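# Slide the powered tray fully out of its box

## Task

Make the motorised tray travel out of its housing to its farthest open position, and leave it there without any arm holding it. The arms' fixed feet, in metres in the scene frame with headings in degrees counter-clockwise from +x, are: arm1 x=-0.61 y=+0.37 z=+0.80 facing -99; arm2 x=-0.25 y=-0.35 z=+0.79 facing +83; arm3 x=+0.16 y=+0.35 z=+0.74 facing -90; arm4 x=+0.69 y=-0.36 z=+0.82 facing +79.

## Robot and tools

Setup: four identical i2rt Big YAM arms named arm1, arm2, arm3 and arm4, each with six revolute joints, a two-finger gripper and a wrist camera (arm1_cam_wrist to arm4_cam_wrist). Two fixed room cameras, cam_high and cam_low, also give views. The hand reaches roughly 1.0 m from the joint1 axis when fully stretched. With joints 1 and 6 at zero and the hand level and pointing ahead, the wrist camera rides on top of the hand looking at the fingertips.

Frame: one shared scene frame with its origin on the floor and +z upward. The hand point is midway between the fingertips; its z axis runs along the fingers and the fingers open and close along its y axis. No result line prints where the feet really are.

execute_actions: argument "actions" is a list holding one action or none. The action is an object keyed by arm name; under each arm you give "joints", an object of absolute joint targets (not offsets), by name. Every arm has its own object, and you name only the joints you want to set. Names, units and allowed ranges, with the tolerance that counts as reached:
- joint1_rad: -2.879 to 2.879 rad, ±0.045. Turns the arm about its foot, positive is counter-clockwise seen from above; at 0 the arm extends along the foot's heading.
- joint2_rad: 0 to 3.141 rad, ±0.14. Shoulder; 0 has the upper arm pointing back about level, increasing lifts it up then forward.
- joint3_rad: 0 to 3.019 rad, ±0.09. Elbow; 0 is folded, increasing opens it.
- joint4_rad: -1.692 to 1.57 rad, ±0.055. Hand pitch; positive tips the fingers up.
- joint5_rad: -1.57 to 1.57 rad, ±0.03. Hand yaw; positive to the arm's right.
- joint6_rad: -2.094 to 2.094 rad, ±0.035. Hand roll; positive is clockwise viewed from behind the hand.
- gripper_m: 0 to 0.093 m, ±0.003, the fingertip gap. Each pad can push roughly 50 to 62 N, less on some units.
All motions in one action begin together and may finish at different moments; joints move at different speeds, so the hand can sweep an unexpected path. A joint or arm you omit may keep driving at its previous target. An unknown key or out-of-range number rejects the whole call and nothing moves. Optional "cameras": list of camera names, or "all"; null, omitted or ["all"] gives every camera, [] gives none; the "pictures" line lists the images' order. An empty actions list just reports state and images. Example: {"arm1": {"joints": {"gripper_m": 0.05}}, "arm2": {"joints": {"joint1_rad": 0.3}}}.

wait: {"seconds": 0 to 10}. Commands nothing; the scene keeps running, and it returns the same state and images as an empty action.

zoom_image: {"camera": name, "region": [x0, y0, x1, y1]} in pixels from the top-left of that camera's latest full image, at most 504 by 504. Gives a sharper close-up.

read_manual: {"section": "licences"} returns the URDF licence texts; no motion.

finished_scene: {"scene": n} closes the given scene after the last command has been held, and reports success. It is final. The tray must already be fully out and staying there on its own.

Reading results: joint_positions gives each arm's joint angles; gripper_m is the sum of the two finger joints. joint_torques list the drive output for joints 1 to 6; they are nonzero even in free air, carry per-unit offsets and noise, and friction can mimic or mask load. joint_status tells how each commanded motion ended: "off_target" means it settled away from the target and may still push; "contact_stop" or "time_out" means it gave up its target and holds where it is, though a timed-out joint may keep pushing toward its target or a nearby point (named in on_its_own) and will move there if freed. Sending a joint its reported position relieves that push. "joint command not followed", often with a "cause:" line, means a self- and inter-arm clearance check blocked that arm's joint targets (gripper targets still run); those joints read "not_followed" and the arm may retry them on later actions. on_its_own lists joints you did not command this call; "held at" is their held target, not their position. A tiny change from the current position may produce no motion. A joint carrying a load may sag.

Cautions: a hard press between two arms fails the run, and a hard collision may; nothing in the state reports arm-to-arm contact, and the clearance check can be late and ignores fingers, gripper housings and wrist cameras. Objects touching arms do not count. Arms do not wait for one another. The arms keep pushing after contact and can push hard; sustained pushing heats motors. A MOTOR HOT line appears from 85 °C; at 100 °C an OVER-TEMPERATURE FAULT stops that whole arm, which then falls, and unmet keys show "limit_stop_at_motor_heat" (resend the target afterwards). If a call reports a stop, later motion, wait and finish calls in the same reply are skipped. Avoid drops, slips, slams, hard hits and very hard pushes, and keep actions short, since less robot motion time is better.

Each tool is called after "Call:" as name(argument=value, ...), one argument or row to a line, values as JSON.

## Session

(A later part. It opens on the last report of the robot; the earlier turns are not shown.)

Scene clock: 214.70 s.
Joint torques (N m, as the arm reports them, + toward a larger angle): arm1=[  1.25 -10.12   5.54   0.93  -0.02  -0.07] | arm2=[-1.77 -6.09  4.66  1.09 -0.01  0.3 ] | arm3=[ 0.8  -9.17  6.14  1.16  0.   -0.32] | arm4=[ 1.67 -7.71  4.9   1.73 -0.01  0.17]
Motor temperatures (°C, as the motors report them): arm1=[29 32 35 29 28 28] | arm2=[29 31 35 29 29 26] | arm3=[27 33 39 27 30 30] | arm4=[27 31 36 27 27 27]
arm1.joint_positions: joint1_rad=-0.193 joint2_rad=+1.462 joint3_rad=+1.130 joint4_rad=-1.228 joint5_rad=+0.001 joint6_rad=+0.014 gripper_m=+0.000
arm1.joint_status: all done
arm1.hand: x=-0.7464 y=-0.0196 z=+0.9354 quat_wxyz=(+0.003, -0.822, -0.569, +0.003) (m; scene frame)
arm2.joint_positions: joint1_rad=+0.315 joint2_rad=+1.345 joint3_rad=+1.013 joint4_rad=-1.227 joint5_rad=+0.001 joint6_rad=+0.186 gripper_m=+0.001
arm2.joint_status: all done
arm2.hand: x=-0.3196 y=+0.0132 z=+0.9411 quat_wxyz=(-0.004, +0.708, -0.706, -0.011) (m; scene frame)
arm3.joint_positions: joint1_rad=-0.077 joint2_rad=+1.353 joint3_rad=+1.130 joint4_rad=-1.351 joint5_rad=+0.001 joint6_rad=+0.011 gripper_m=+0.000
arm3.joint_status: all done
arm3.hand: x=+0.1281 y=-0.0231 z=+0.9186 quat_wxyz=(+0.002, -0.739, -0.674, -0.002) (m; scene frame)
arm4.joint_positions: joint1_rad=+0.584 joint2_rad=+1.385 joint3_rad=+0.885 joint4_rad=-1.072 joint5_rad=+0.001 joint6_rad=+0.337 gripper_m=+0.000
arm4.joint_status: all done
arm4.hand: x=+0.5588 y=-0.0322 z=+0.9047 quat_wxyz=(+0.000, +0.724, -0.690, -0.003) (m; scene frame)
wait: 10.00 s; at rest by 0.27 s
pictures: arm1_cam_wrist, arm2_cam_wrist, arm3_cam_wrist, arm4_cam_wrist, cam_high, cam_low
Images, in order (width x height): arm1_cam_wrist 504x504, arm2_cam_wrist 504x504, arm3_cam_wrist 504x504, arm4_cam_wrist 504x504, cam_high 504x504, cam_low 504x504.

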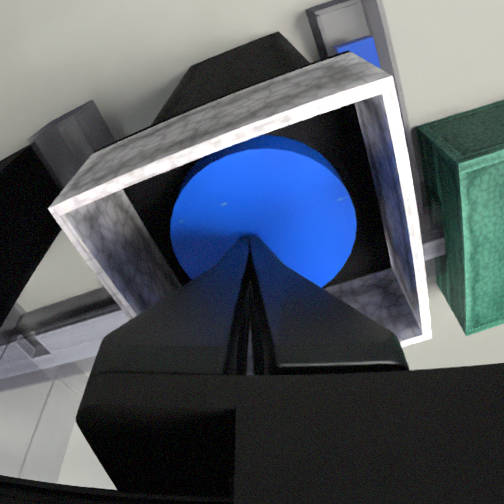

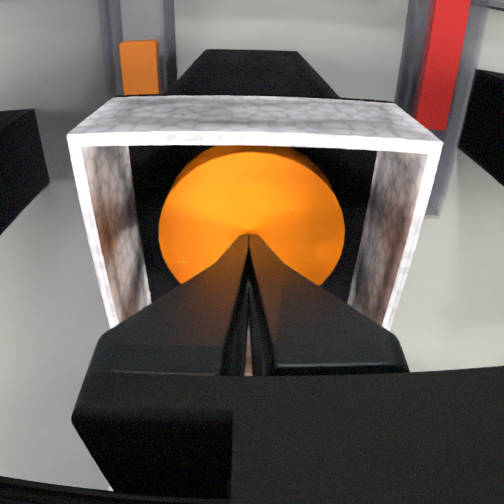

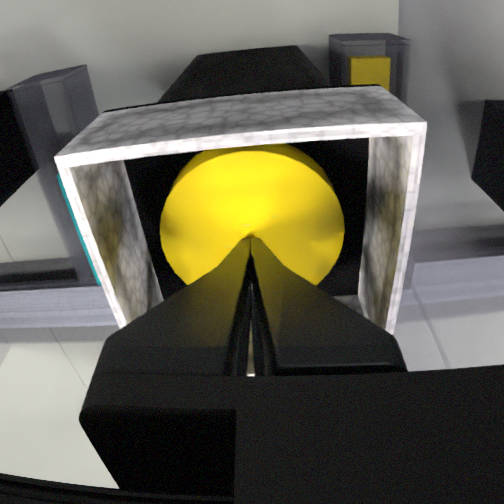

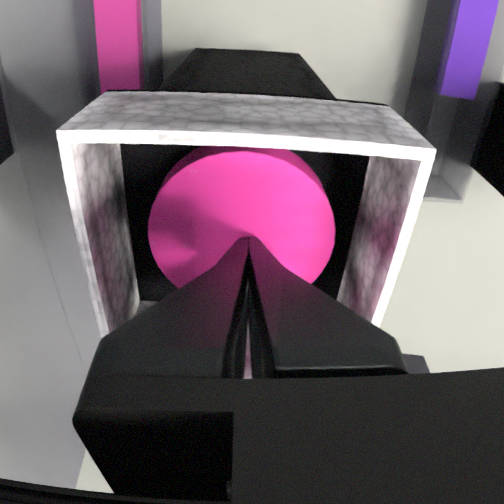

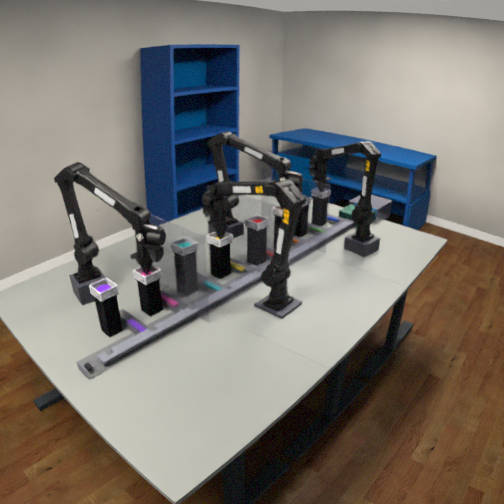

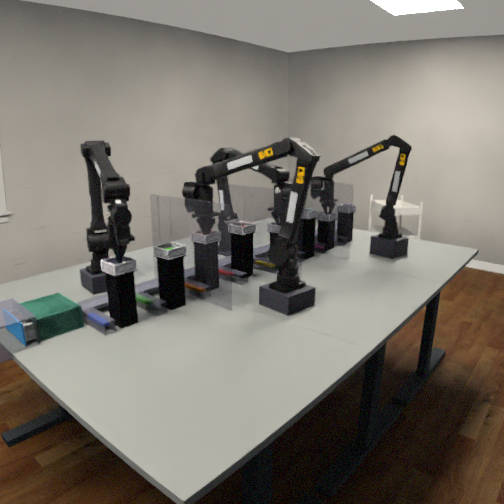

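Call:
wait(
  seconds=10,
)

Call:
execute_actions(
  actions=[
    {"arm1":{"joints":{"joint2_rad":1.41,"joint3_rad":1.26,"joint4_rad":-1.38}},"arm2":{"joints":{"joint2_rad":1.29,"joint3_rad":1.15,"joint4_rad":-1.39}},"arm3":{"joints":{"joint2_rad":1.315,"joint3_rad":1.34,"joint4_rad":-1.57}},"arm4":{"joints":{"joint2_rad":1.33,"joint3_rad":1.04,"joint4_rad":-1.26}}},
  ],
  cameras=[],
)

Call:
execute_actions(
  actions=[
    {"arm1":{"joints":{"joint1_rad":0.34,"joint2_rad":1.385,"joint3_rad":1.18,"joint6_rad":0.19}},"arm2":{"joints":{"joint1_rad":-0.27,"joint2_rad":1.38,"joint3_rad":1.21,"joint4_rad":-1.36,"joint6_rad":-0.38}},"arm3":{"joints":{"joint1_rad":0.46,"joint2_rad":1.42,"joint3_rad":1.45,"joint6_rad":0.47}},"arm4":{"joints":{"joint1_rad":-0.065,"joint2_rad":1.27,"joint3_rad":0.97,"joint6_rad":-0.23}}},
  ],
  cameras=[],
)

Call:
execute_actions(
  actions=[
    {"arm1":{"joints":{"joint2_rad":1.45,"joint3_rad":1.05,"joint4_rad":-1.22}},"arm2":{"joints":{"joint2_rad":1.45,"joint3_rad":1.04,"joint4_rad":-1.21}},"arm3":{"joints":{"joint2_rad":1.47,"joint3_rad":1.26,"joint4_rad":-1.42}},"arm4":{"joints":{"joint2_rad":1.34,"joint3_rad":0.81,"joint4_rad":-1.09}}},
  ],
  cameras=[],
)

Call:
wait(
  seconds=10,
)

Call:
wait(
  seconds=6,
)

Scene clock: 238.80 s.
Joint torques (N m, as the arm reports them, + toward a larger angle): arm1=[  2.22 -10.72   5.5    1.12   0.03  -0.07] | arm2=[-1.78 -6.1   4.67  1.1   0.    0.31] | arm3=[ 0.95 -9.17  6.05  1.12  0.05 -0.32] | arm4=[ 1.66 -7.67  4.95  1.71 -0.01  0.18]
Motor temperatures (°C, as the motors report them): arm1=[29 32 34 29 28 28] | arm2=[29 31 34 29 29 26] | arm3=[27 33 38 27 30 30] | arm4=[27 31 35 27 27 27]
arm1.joint_positions: joint1_rad=-0.193 joint2_rad=+1.462 joint3_rad=+1.130 joint4_rad=-1.228 joint5_rad=+0.001 joint6_rad=+0.014 gripper_m=+0.000
arm1.joint_status: all done
arm1.hand: x=-0.7464 y=-0.0196 z=+0.9354 quat_wxyz=(+0.003, -0.822, -0.569, +0.003) (m; scene frame)
arm2.joint_positions: joint1_rad=+0.315 joint2_rad=+1.345 joint3_rad=+1.013 joint4_rad=-1.227 joint5_rad=+0.001 joint6_rad=+0.186 gripper_m=+0.001
arm2.joint_status: all done
arm2.hand: x=-0.3196 y=+0.0132 z=+0.9411 quat_wxyz=(-0.004, +0.708, -0.706, -0.011) (m; scene frame)
arm3.joint_positions: joint1_rad=-0.077 joint2_rad=+1.353 joint3_rad=+1.130 joint4_rad=-1.351 joint5_rad=+0.001 joint6_rad=+0.011 gripper_m=+0.000
arm3.joint_status: all done
arm3.hand: x=+0.1281 y=-0.0231 z=+0.9186 quat_wxyz=(+0.002, -0.739, -0.674, -0.002) (m; scene frame)
arm4.joint_positions: joint1_rad=+0.584 joint2_rad=+1.385 joint3_rad=+0.885 joint4_rad=-1.072 joint5_rad=+0.001 joint6_rad=+0.337 gripper_m=+0.000
arm4.joint_status: all done
arm4.hand: x=+0.5588 y=-0.0322 z=+0.9047 quat_wxyz=(+0.000, +0.724, -0.690, -0.003) (m; scene frame)
wait: 10.00 s; at rest from the start
pictures: arm1_cam_wrist, arm2_cam_wrist, arm3_cam_wrist, arm4_cam_wrist, cam_high, cam_low
Images, in order (width x height): arm1_cam_wrist 504x504, arm2_cam_wrist 504x504, arm3_cam_wrist 504x504, arm4_cam_wrist 504x504, cam_high 504x504, cam_low 504x504.

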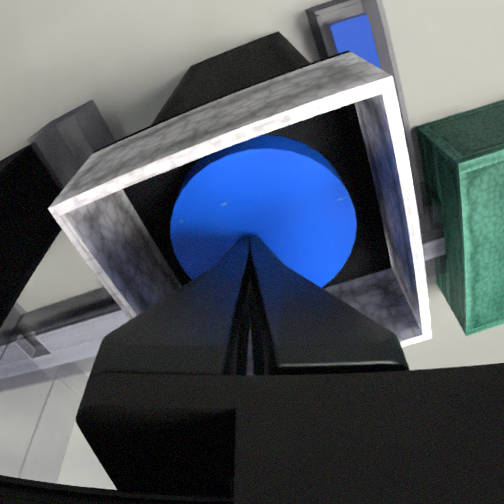

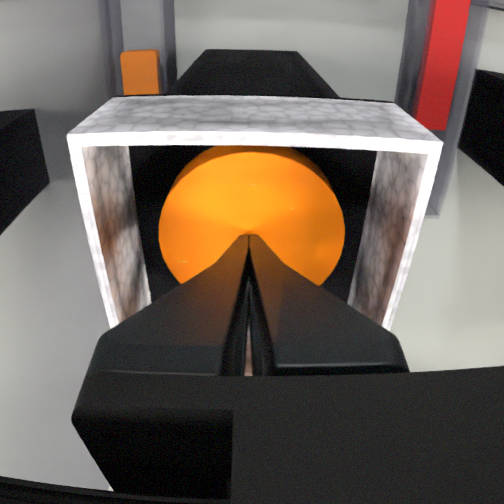

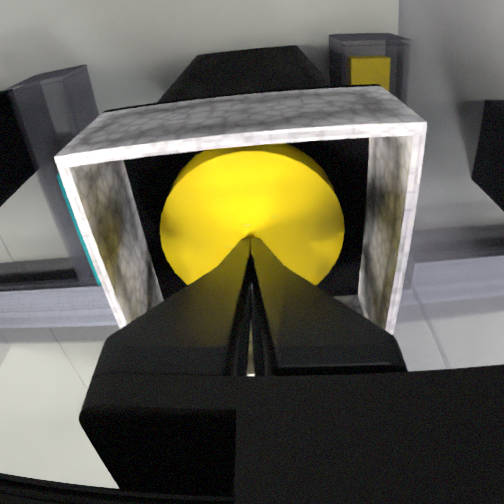

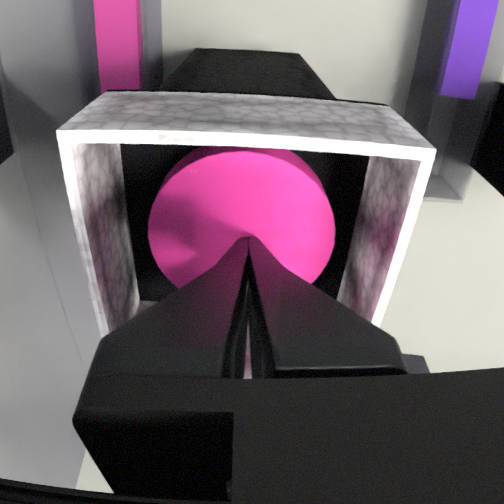

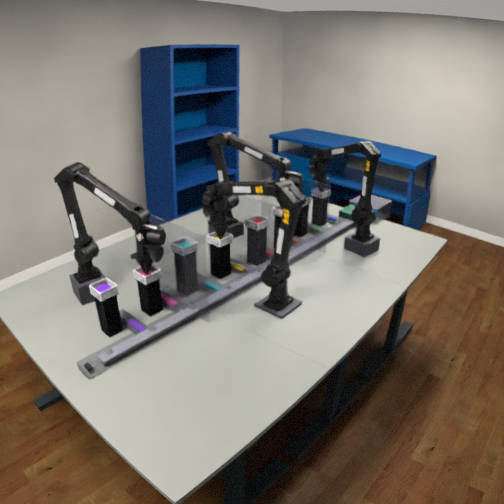

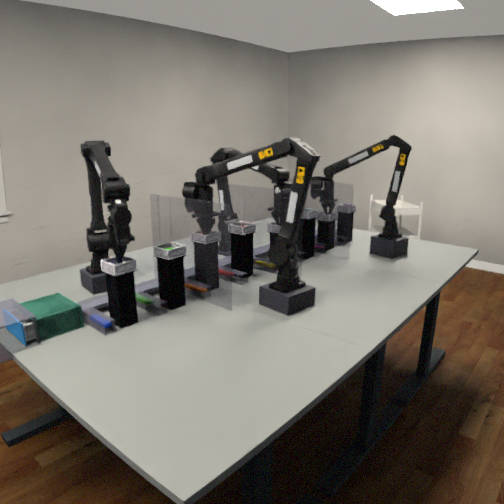

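Scene clock: 239.80 s.
Joint torques (N m, as the arm reports them, + toward a larger angle): arm1=[  1.06 -13.07  12.79  -0.19   0.05   0.  ] | arm2=[-1.77 -9.83 11.4   0.14  0.    0.31] | arm3=[  0.47 -10.76  10.84  -0.01   0.02  -0.32] | arm4=[ 1.7  -9.86 10.57  0.1  -0.01  0.17]
Motor temperatures (°C, as the motors report them): arm1=[29 32 35 29 28 28] | arm2=[29 31 34 29 29 26] | arm3=[27 33 39 27 30 30] | arm4=[27 31 36 27 27 27]
arm1.joint_positions: joint1_rad=-0.193 joint2_rad=+1.417 joint3_rad=+1.209 joint4_rad=-1.367 joint5_rad=+0.001 joint6_rad=+0.014 gripper_m=+0.000
arm1.joint_status: all done
arm1.hand: x=-0.7435 y=-0.0123 z=+0.9817 quat_wxyz=(+0.007, -0.822, -0.569, -0.004) (m; scene frame)
arm2.joint_positions: joint1_rad=+0.315 joint2_rad=+1.297 joint3_rad=+1.104 joint4_rad=-1.382 joint5_rad=+0.001 joint6_rad=+0.186 gripper_m=+0.001
arm2.joint_status: all done
arm2.hand: x=-0.3175 y=+0.0039 z=+0.9908 quat_wxyz=(+0.001, +0.708, -0.706, -0.004) (m; scene frame)
arm3.joint_positions: joint1_rad=-0.077 joint2_rad=+1.306 joint3_rad=+1.309 joint4_rad=-1.555 joint5_rad=+0.001 joint6_rad=+0.011 gripper_m=+0.000
arm3.joint_status: all done
arm3.hand: x=+0.1283 y=-0.0205 z=+1.0033 quat_wxyz=(-0.005, -0.739, -0.674, +0.006) (m; scene frame)
arm4.joint_positions: joint1_rad=+0.584 joint2_rad=+1.325 joint3_rad=+1.007 joint4_rad=-1.250 joint5_rad=+0.001 joint6_rad=+0.337 gripper_m=+0.000
arm4.joint_status: all done
arm4.hand: x=+0.5570 y=-0.0275 z=+0.9673 quat_wxyz=(-0.001, +0.724, -0.690, -0.005) (m; scene frame)
pictures: none
No camera images: the call's "cameras" was empty. Leave "cameras" out to get every camera's image.

Scene clock: 241.40 s.
Joint torques (N m, as the arm reports them, + toward a larger angle): arm1=[  1.14 -12.62   7.94  -0.31   0.09   0.25] | arm2=[-0.88 -9.47 11.08  0.68 -0.04 -0.05] | arm3=[ -0.09 -14.3   11.34   0.03   0.06   0.  ] | arm4=[ 0.59 -9.43  7.13  0.26 -0.07 -0.06]
Motor temperatures (°C, as the motors report them): arm1=[29 32 35 29 28 28] | arm2=[29 32 35 29 29 26] | arm3=[27 33 40 27 30 30] | arm4=[27 31 36 27 27 27]
arm1.joint_positions: joint1_rad=+0.342 joint2_rad=+1.394 joint3_rad=+1.190 joint4_rad=-1.367 joint5_rad=-0.001 joint6_rad=+0.176 gripper_m=+0.000
arm1.joint_status: all done
arm1.hand: x=-0.5319 y=-0.0220 z=+0.9828 quat_wxyz=(+0.005, -0.702, -0.712, -0.003) (m; scene frame)
arm2.joint_positions: joint1_rad=-0.275 joint2_rad=+1.379 joint3_rad=+1.163 joint4_rad=-1.364 joint5_rad=+0.000 joint6_rad=-0.365 gripper_m=+0.001
arm2.joint_status: all done
arm2.hand: x=-0.0990 y=+0.0080 z=+0.9823 quat_wxyz=(+0.004, +0.694, -0.720, -0.005) (m; scene frame)
arm3.joint_positions: joint1_rad=+0.468 joint2_rad=+1.421 joint3_rad=+1.412 joint4_rad=-1.559 joint5_rad=+0.001 joint6_rad=+0.459 gripper_m=+0.000
arm3.joint_status: all done
arm3.hand: x=+0.3446 y=-0.0185 z=+1.0001 quat_wxyz=(-0.001, -0.705, -0.709, +0.000) (m; scene frame)
arm4.joint_positions: joint1_rad=-0.058 joint2_rad=+1.266 joint3_rad=+0.985 joint4_rad=-1.251 joint5_rad=+0.000 joint6_rad=-0.216 gripper_m=+0.000
arm4.joint_status: all done
arm4.hand: x=+0.7809 y=-0.0227 z=+0.9776 quat_wxyz=(-0.016, +0.692, -0.721, -0.013) (m; scene frame)
pictures: none
No camera images: the call's "cameras" was empty. Leave "cameras" out to get every camera's image.

Scene clock: 242.27 s.
Joint torques (N m, as the arm reports them, + toward a larger angle): arm1=[ 1.35 -9.78  5.37  1.75  0.14  0.27] | arm2=[-0.96 -7.18  4.6   0.91 -0.04 -0.01] | arm3=[-0.07 -9.87  5.16  0.97  0.08 -0.04] | arm4=[ 0.54 -5.89  4.21  1.51 -0.06 -0.07]
Motor temperatures (°C, as the motors report them): arm1=[29 32 35 29 28 28] | arm2=[29 32 35 29 29 26] | arm3=[27 33 40 27 30 30] | arm4=[27 31 36 27 27 27]
arm1.joint_positions: joint1_rad=+0.342 joint2_rad=+1.411 joint3_rad=+1.089 joint4_rad=-1.251 joint5_rad=+0.000 joint6_rad=+0.176 gripper_m=+0.000
arm1.joint_status: all done
arm1.hand: x=-0.5332 y=-0.0160 z=+0.9394 quat_wxyz=(+0.006, -0.702, -0.712, -0.004) (m; scene frame)
arm2.joint_positions: joint1_rad=-0.275 joint2_rad=+1.419 joint3_rad=+1.084 joint4_rad=-1.217 joint5_rad=+0.000 joint6_rad=-0.366 gripper_m=+0.001
arm2.joint_status: all done
arm2.hand: x=-0.0956 y=+0.0177 z=+0.9388 quat_wxyz=(-0.009, +0.694, -0.720, -0.010) (m; scene frame)
arm3.joint_positions: joint1_rad=+0.468 joint2_rad=+1.427 joint3_rad=+1.303 joint4_rad=-1.431 joint5_rad=+0.001 joint6_rad=+0.459 gripper_m=+0.000
arm3.joint_status: all done
arm3.hand: x=+0.3457 y=-0.0206 z=+0.9558 quat_wxyz=(-0.006, -0.706, -0.708, +0.002) (m; scene frame)
arm4.joint_positions: joint1_rad=-0.058 joint2_rad=+1.295 joint3_rad=+0.858 joint4_rad=-1.107 joint5_rad=+0.000 joint6_rad=-0.216 gripper_m=+0.000
arm4.joint_status: all done
arm4.hand: x=+0.7773 y=-0.0348 z=+0.9230 quat_wxyz=(-0.011, +0.692, -0.721, -0.010) (m; scene frame)
pictures: none
No camera images: the call's "cameras" was empty. Leave "cameras" out to get every camera's image.

Scene clock: 252.27 s.
Joint torques (N m, as the arm reports them, + toward a larger angle): arm1=[ 1.7  -8.74  5.45  1.41  0.1   0.21] | arm2=[-0.93 -7.06  4.59  0.87 -0.04 -0.01] | arm3=[-0.17 -9.69  5.28  1.06  0.09 -0.04] | arm4=[ 0.5  -5.85  4.23  1.52 -0.06 -0.07]
Motor temperatures (°C, as the motors report them): arm1=[29 32 35 29 28 28] | arm2=[29 32 34 29 29 26] | arm3=[27 33 39 27 30 30] | arm4=[27 31 35 27 27 27]
arm1.joint_positions: joint1_rad=+0.342 joint2_rad=+1.411 joint3_rad=+1.089 joint4_rad=-1.251 joint5_rad=+0.000 joint6_rad=+0.176 gripper_m=+0.000
arm1.joint_status: all done
arm1.hand: x=-0.5332 y=-0.0160 z=+0.9394 quat_wxyz=(+0.006, -0.702, -0.712, -0.004) (m; scene frame)
arm2.joint_positions: joint1_rad=-0.275 joint2_rad=+1.419 joint3_rad=+1.084 joint4_rad=-1.217 joint5_rad=+0.000 joint6_rad=-0.366 gripper_m=+0.001
arm2.joint_status: all done
arm2.hand: x=-0.0956 y=+0.0177 z=+0.9388 quat_wxyz=(-0.009, +0.694, -0.720, -0.010) (m; scene frame)
arm3.joint_positions: joint1_rad=+0.468 joint2_rad=+1.427 joint3_rad=+1.303 joint4_rad=-1.431 joint5_rad=+0.001 joint6_rad=+0.459 gripper_m=+0.000
arm3.joint_status: all done
arm3.hand: x=+0.3457 y=-0.0206 z=+0.9558 quat_wxyz=(-0.006, -0.706, -0.708, +0.002) (m; scene frame)
arm4.joint_positions: joint1_rad=-0.058 joint2_rad=+1.295 joint3_rad=+0.858 joint4_rad=-1.107 joint5_rad=+0.000 joint6_rad=-0.216 gripper_m=+0.000
arm4.joint_status: all done
arm4.hand: x=+0.7773 y=-0.0348 z=+0.9230 quat_wxyz=(-0.011, +0.692, -0.721, -0.010) (m; scene frame)
wait: 10.00 s; at rest by 0.27 s
pictures: arm1_cam_wrist, arm2_cam_wrist, arm3_cam_wrist, arm4_cam_wrist, cam_high, cam_low
Images, in order (width x height): arm1_cam_wrist 504x504, arm2_cam_wrist 504x504, arm3_cam_wrist 504x504, arm4_cam_wrist 504x504, cam_high 504x504, cam_low 504x504.

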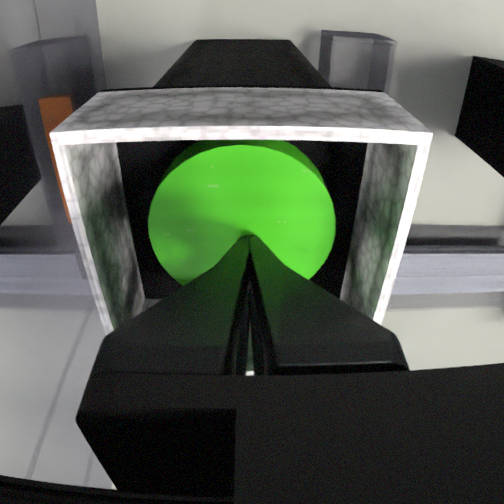

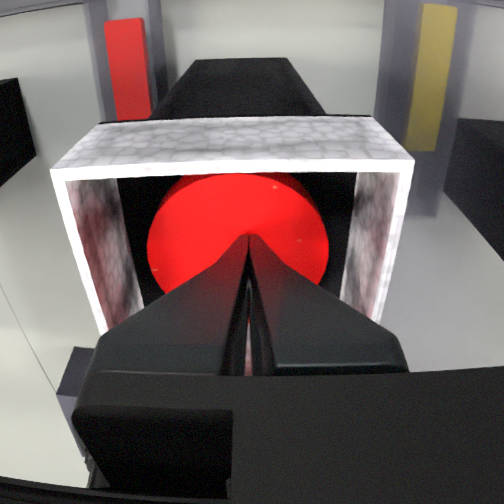

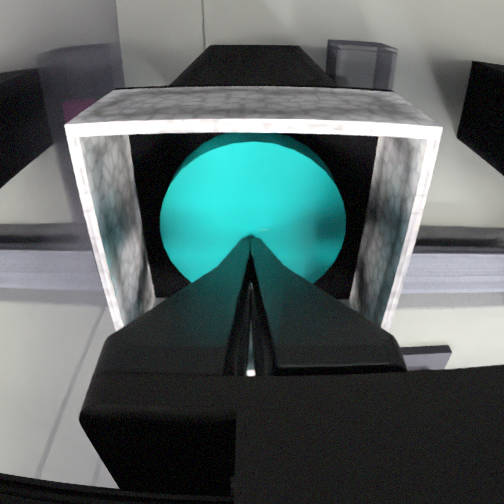

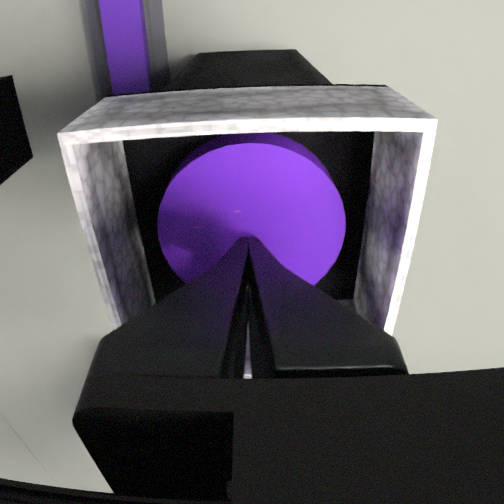

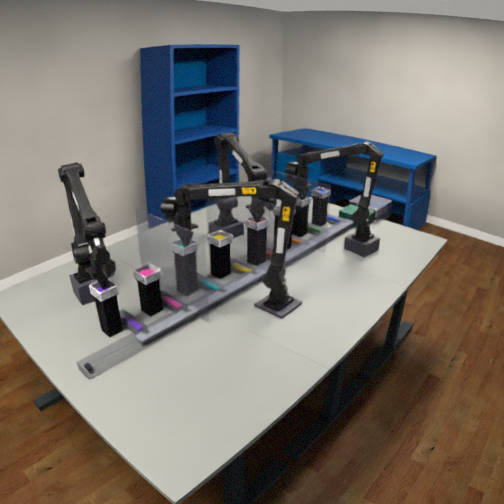

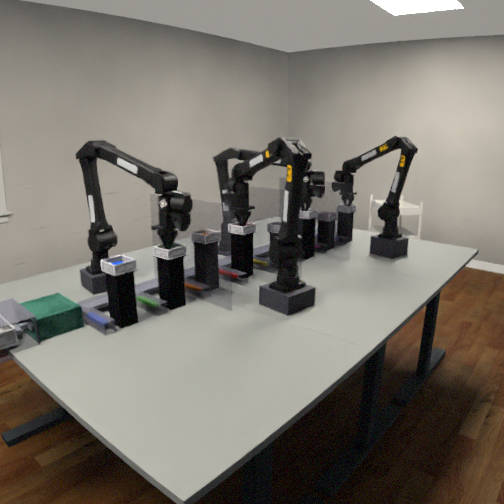

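Scene clock: 258.27 s.
Joint torques (N m, as the arm reports them, + toward a larger angle): arm1=[ 1.01 -9.52  5.41  1.43  0.11  0.26] | arm2=[-0.94 -7.06  4.56  0.89 -0.05 -0.01] | arm3=[ -0.32 -10.12   5.28   1.04   0.07  -0.04] | arm4=[ 0.62 -5.73  4.25  1.5  -0.06 -0.07]
Motor temperatures (°C, as the motors report them): arm1=[29 32 35 29 28 28] | arm2=[29 32 34 29 29 26] | arm3=[27 33 38 27 30 30] | arm4=[27 31 35 27 27 27]
arm1.joint_positions: joint1_rad=+0.342 joint2_rad=+1.411 joint3_rad=+1.089 joint4_rad=-1.251 joint5_rad=+0.000 joint6_rad=+0.176 gripper_m=+0.000
arm1.joint_status: all done
arm1.hand: x=-0.5332 y=-0.0160 z=+0.9394 quat_wxyz=(+0.006, -0.702, -0.712, -0.004) (m; scene frame)
arm2.joint_positions: joint1_rad=-0.275 joint2_rad=+1.419 joint3_rad=+1.084 joint4_rad=-1.217 joint5_rad=+0.000 joint6_rad=-0.366 gripper_m=+0.001
arm2.joint_status: all done
arm2.hand: x=-0.0956 y=+0.0177 z=+0.9388 quat_wxyz=(-0.009, +0.694, -0.720, -0.010) (m; scene frame)
arm3.joint_positions: joint1_rad=+0.468 joint2_rad=+1.427 joint3_rad=+1.303 joint4_rad=-1.431 joint5_rad=+0.001 joint6_rad=+0.459 gripper_m=+0.000
arm3.joint_status: all done
arm3.hand: x=+0.3457 y=-0.0206 z=+0.9558 quat_wxyz=(-0.006, -0.706, -0.708, +0.002) (m; scene frame)
arm4.joint_positions: joint1_rad=-0.058 joint2_rad=+1.295 joint3_rad=+0.858 joint4_rad=-1.107 joint5_rad=+0.000 joint6_rad=-0.216 gripper_m=+0.000
arm4.joint_status: all done
arm4.hand: x=+0.7773 y=-0.0348 z=+0.9230 quat_wxyz=(-0.011, +0.692, -0.721, -0.010) (m; scene frame)
wait: 6.00 s; at rest by 0.27 s
pictures: arm1_cam_wrist, arm2_cam_wrist, arm3_cam_wrist, arm4_cam_wrist, cam_high, cam_low
Images, in order (width x height): arm1_cam_wrist 504x504, arm2_cam_wrist 504x504, arm3_cam_wrist 504x504, arm4_cam_wrist 504x504, cam_high 504x504, cam_low 504x504.

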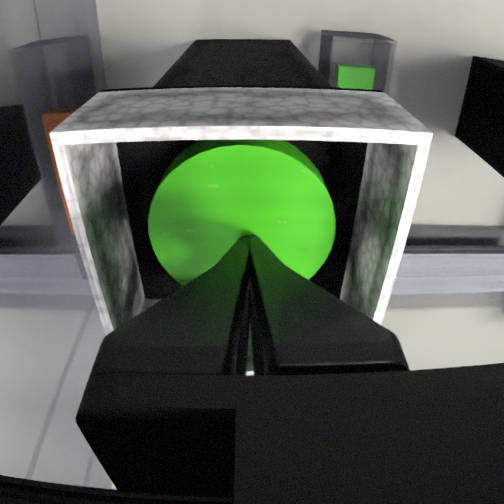

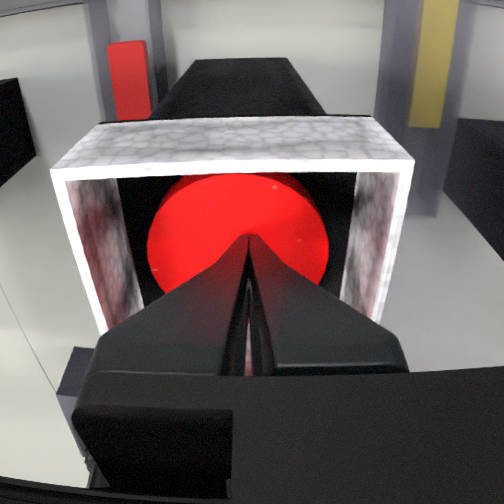

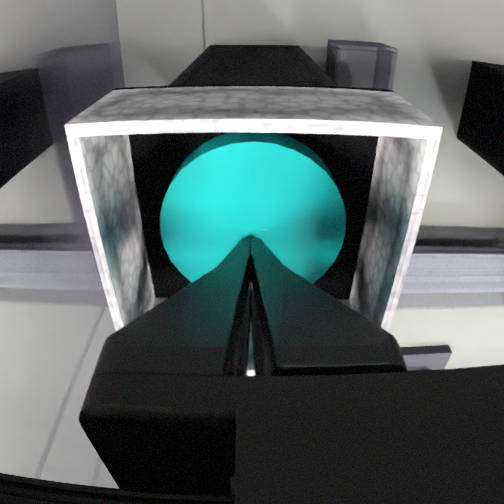

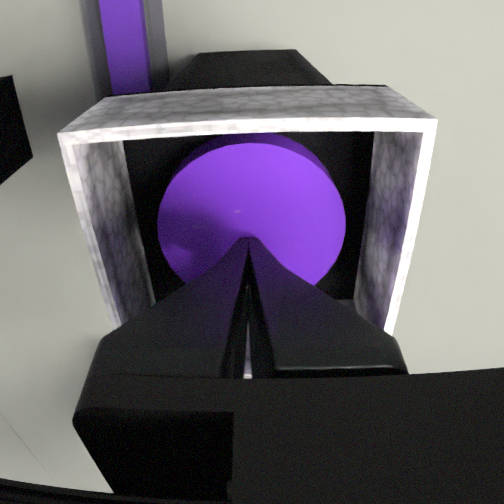

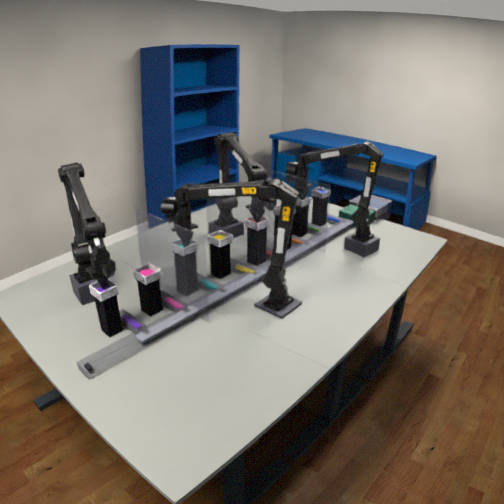

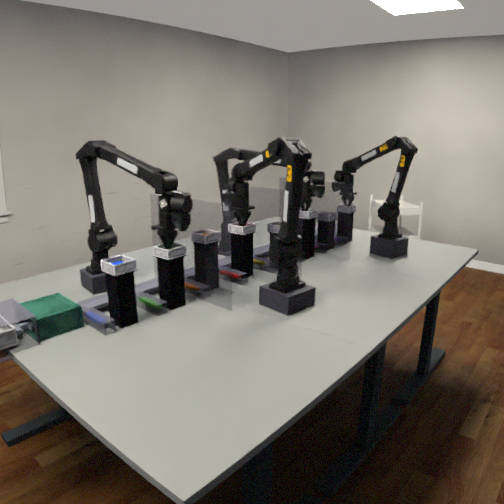

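The tray has run a full notch pitch out.

Call:
execute_actions(
  actions=[
    {"arm1":{"joints":{"joint2_rad":1.385,"joint3_rad":1.18}},"arm2":{"joints":{"joint2_rad":1.38,"joint3_rad":1.16,"joint4_rad":-1.28}},"arm3":{"joints":{"joint2_rad":1.42,"joint3_rad":1.38}},"arm4":{"joints":{"joint2_rad":1.27,"joint3_rad":0.94}}},
  ],
  cameras=[],
)

Call:
finished_scene(
  scene=1,
)

Scene clock: 265.63 s.
Joint torques (N m, as the arm reports them, + toward a larger angle): arm1=[  2.4  -10.87  13.3    0.98   0.08   0.28] | arm2=[ -0.95 -10.14  11.64   0.21  -0.04  -0.01] | arm3=[  0.12 -12.33  11.65   1.01   0.04  -0.02] | arm4=[ 0.6  -9.07 11.16  1.32 -0.06 -0.07]
Motor temperatures (°C, as the motors report them): arm1=[29 32 35 29 28 28] | arm2=[29 32 34 29 29 26] | arm3=[27 33 38 27 30 30] | arm4=[27 31 35 27 27 27]
arm1.joint_positions: joint1_rad=+0.342 joint2_rad=+1.385 joint3_rad=+1.124 joint4_rad=-1.234 joint5_rad=+0.000 joint6_rad=+0.176 gripper_m=+0.000
arm1.joint_status: all done
arm1.hand: x=-0.5301 y=-0.0318 z=+0.9623 quat_wxyz=(-0.026, -0.702, -0.711, +0.019) (m; scene frame)
arm2.joint_positions: joint1_rad=-0.275 joint2_rad=+1.384 joint3_rad=+1.106 joint4_rad=-1.273 joint5_rad=+0.000 joint6_rad=-0.366 gripper_m=+0.001
arm2.joint_status: all done
arm2.hand: x=-0.0981 y=+0.0113 z=+0.9592 quat_wxyz=(-0.009, +0.694, -0.720, -0.010) (m; scene frame)
arm3.joint_positions: joint1_rad=+0.468 joint2_rad=+1.409 joint3_rad=+1.341 joint4_rad=-1.428 joint5_rad=+0.001 joint6_rad=+0.459 gripper_m=+0.000
arm3.joint_status: all done
arm3.hand: x=+0.3500 y=-0.0292 z=+0.9779 quat_wxyz=(-0.034, -0.705, -0.708, +0.011) (m; scene frame)
arm4.joint_positions: joint1_rad=-0.058 joint2_rad=+1.266 joint3_rad=+0.900 joint4_rad=-1.099 joint5_rad=+0.000 joint6_rad=-0.216 gripper_m=+0.000
arm4.joint_status: all done
arm4.hand: x=+0.7823 y=-0.0166 z=+0.9483 quat_wxyz=(-0.045, +0.691, -0.720, -0.031) (m; scene frame)
pictures: none
No camera images: the call's "cameras" was empty. Leave "cameras" out to get every camera's image.

The scene is finished: the task was done.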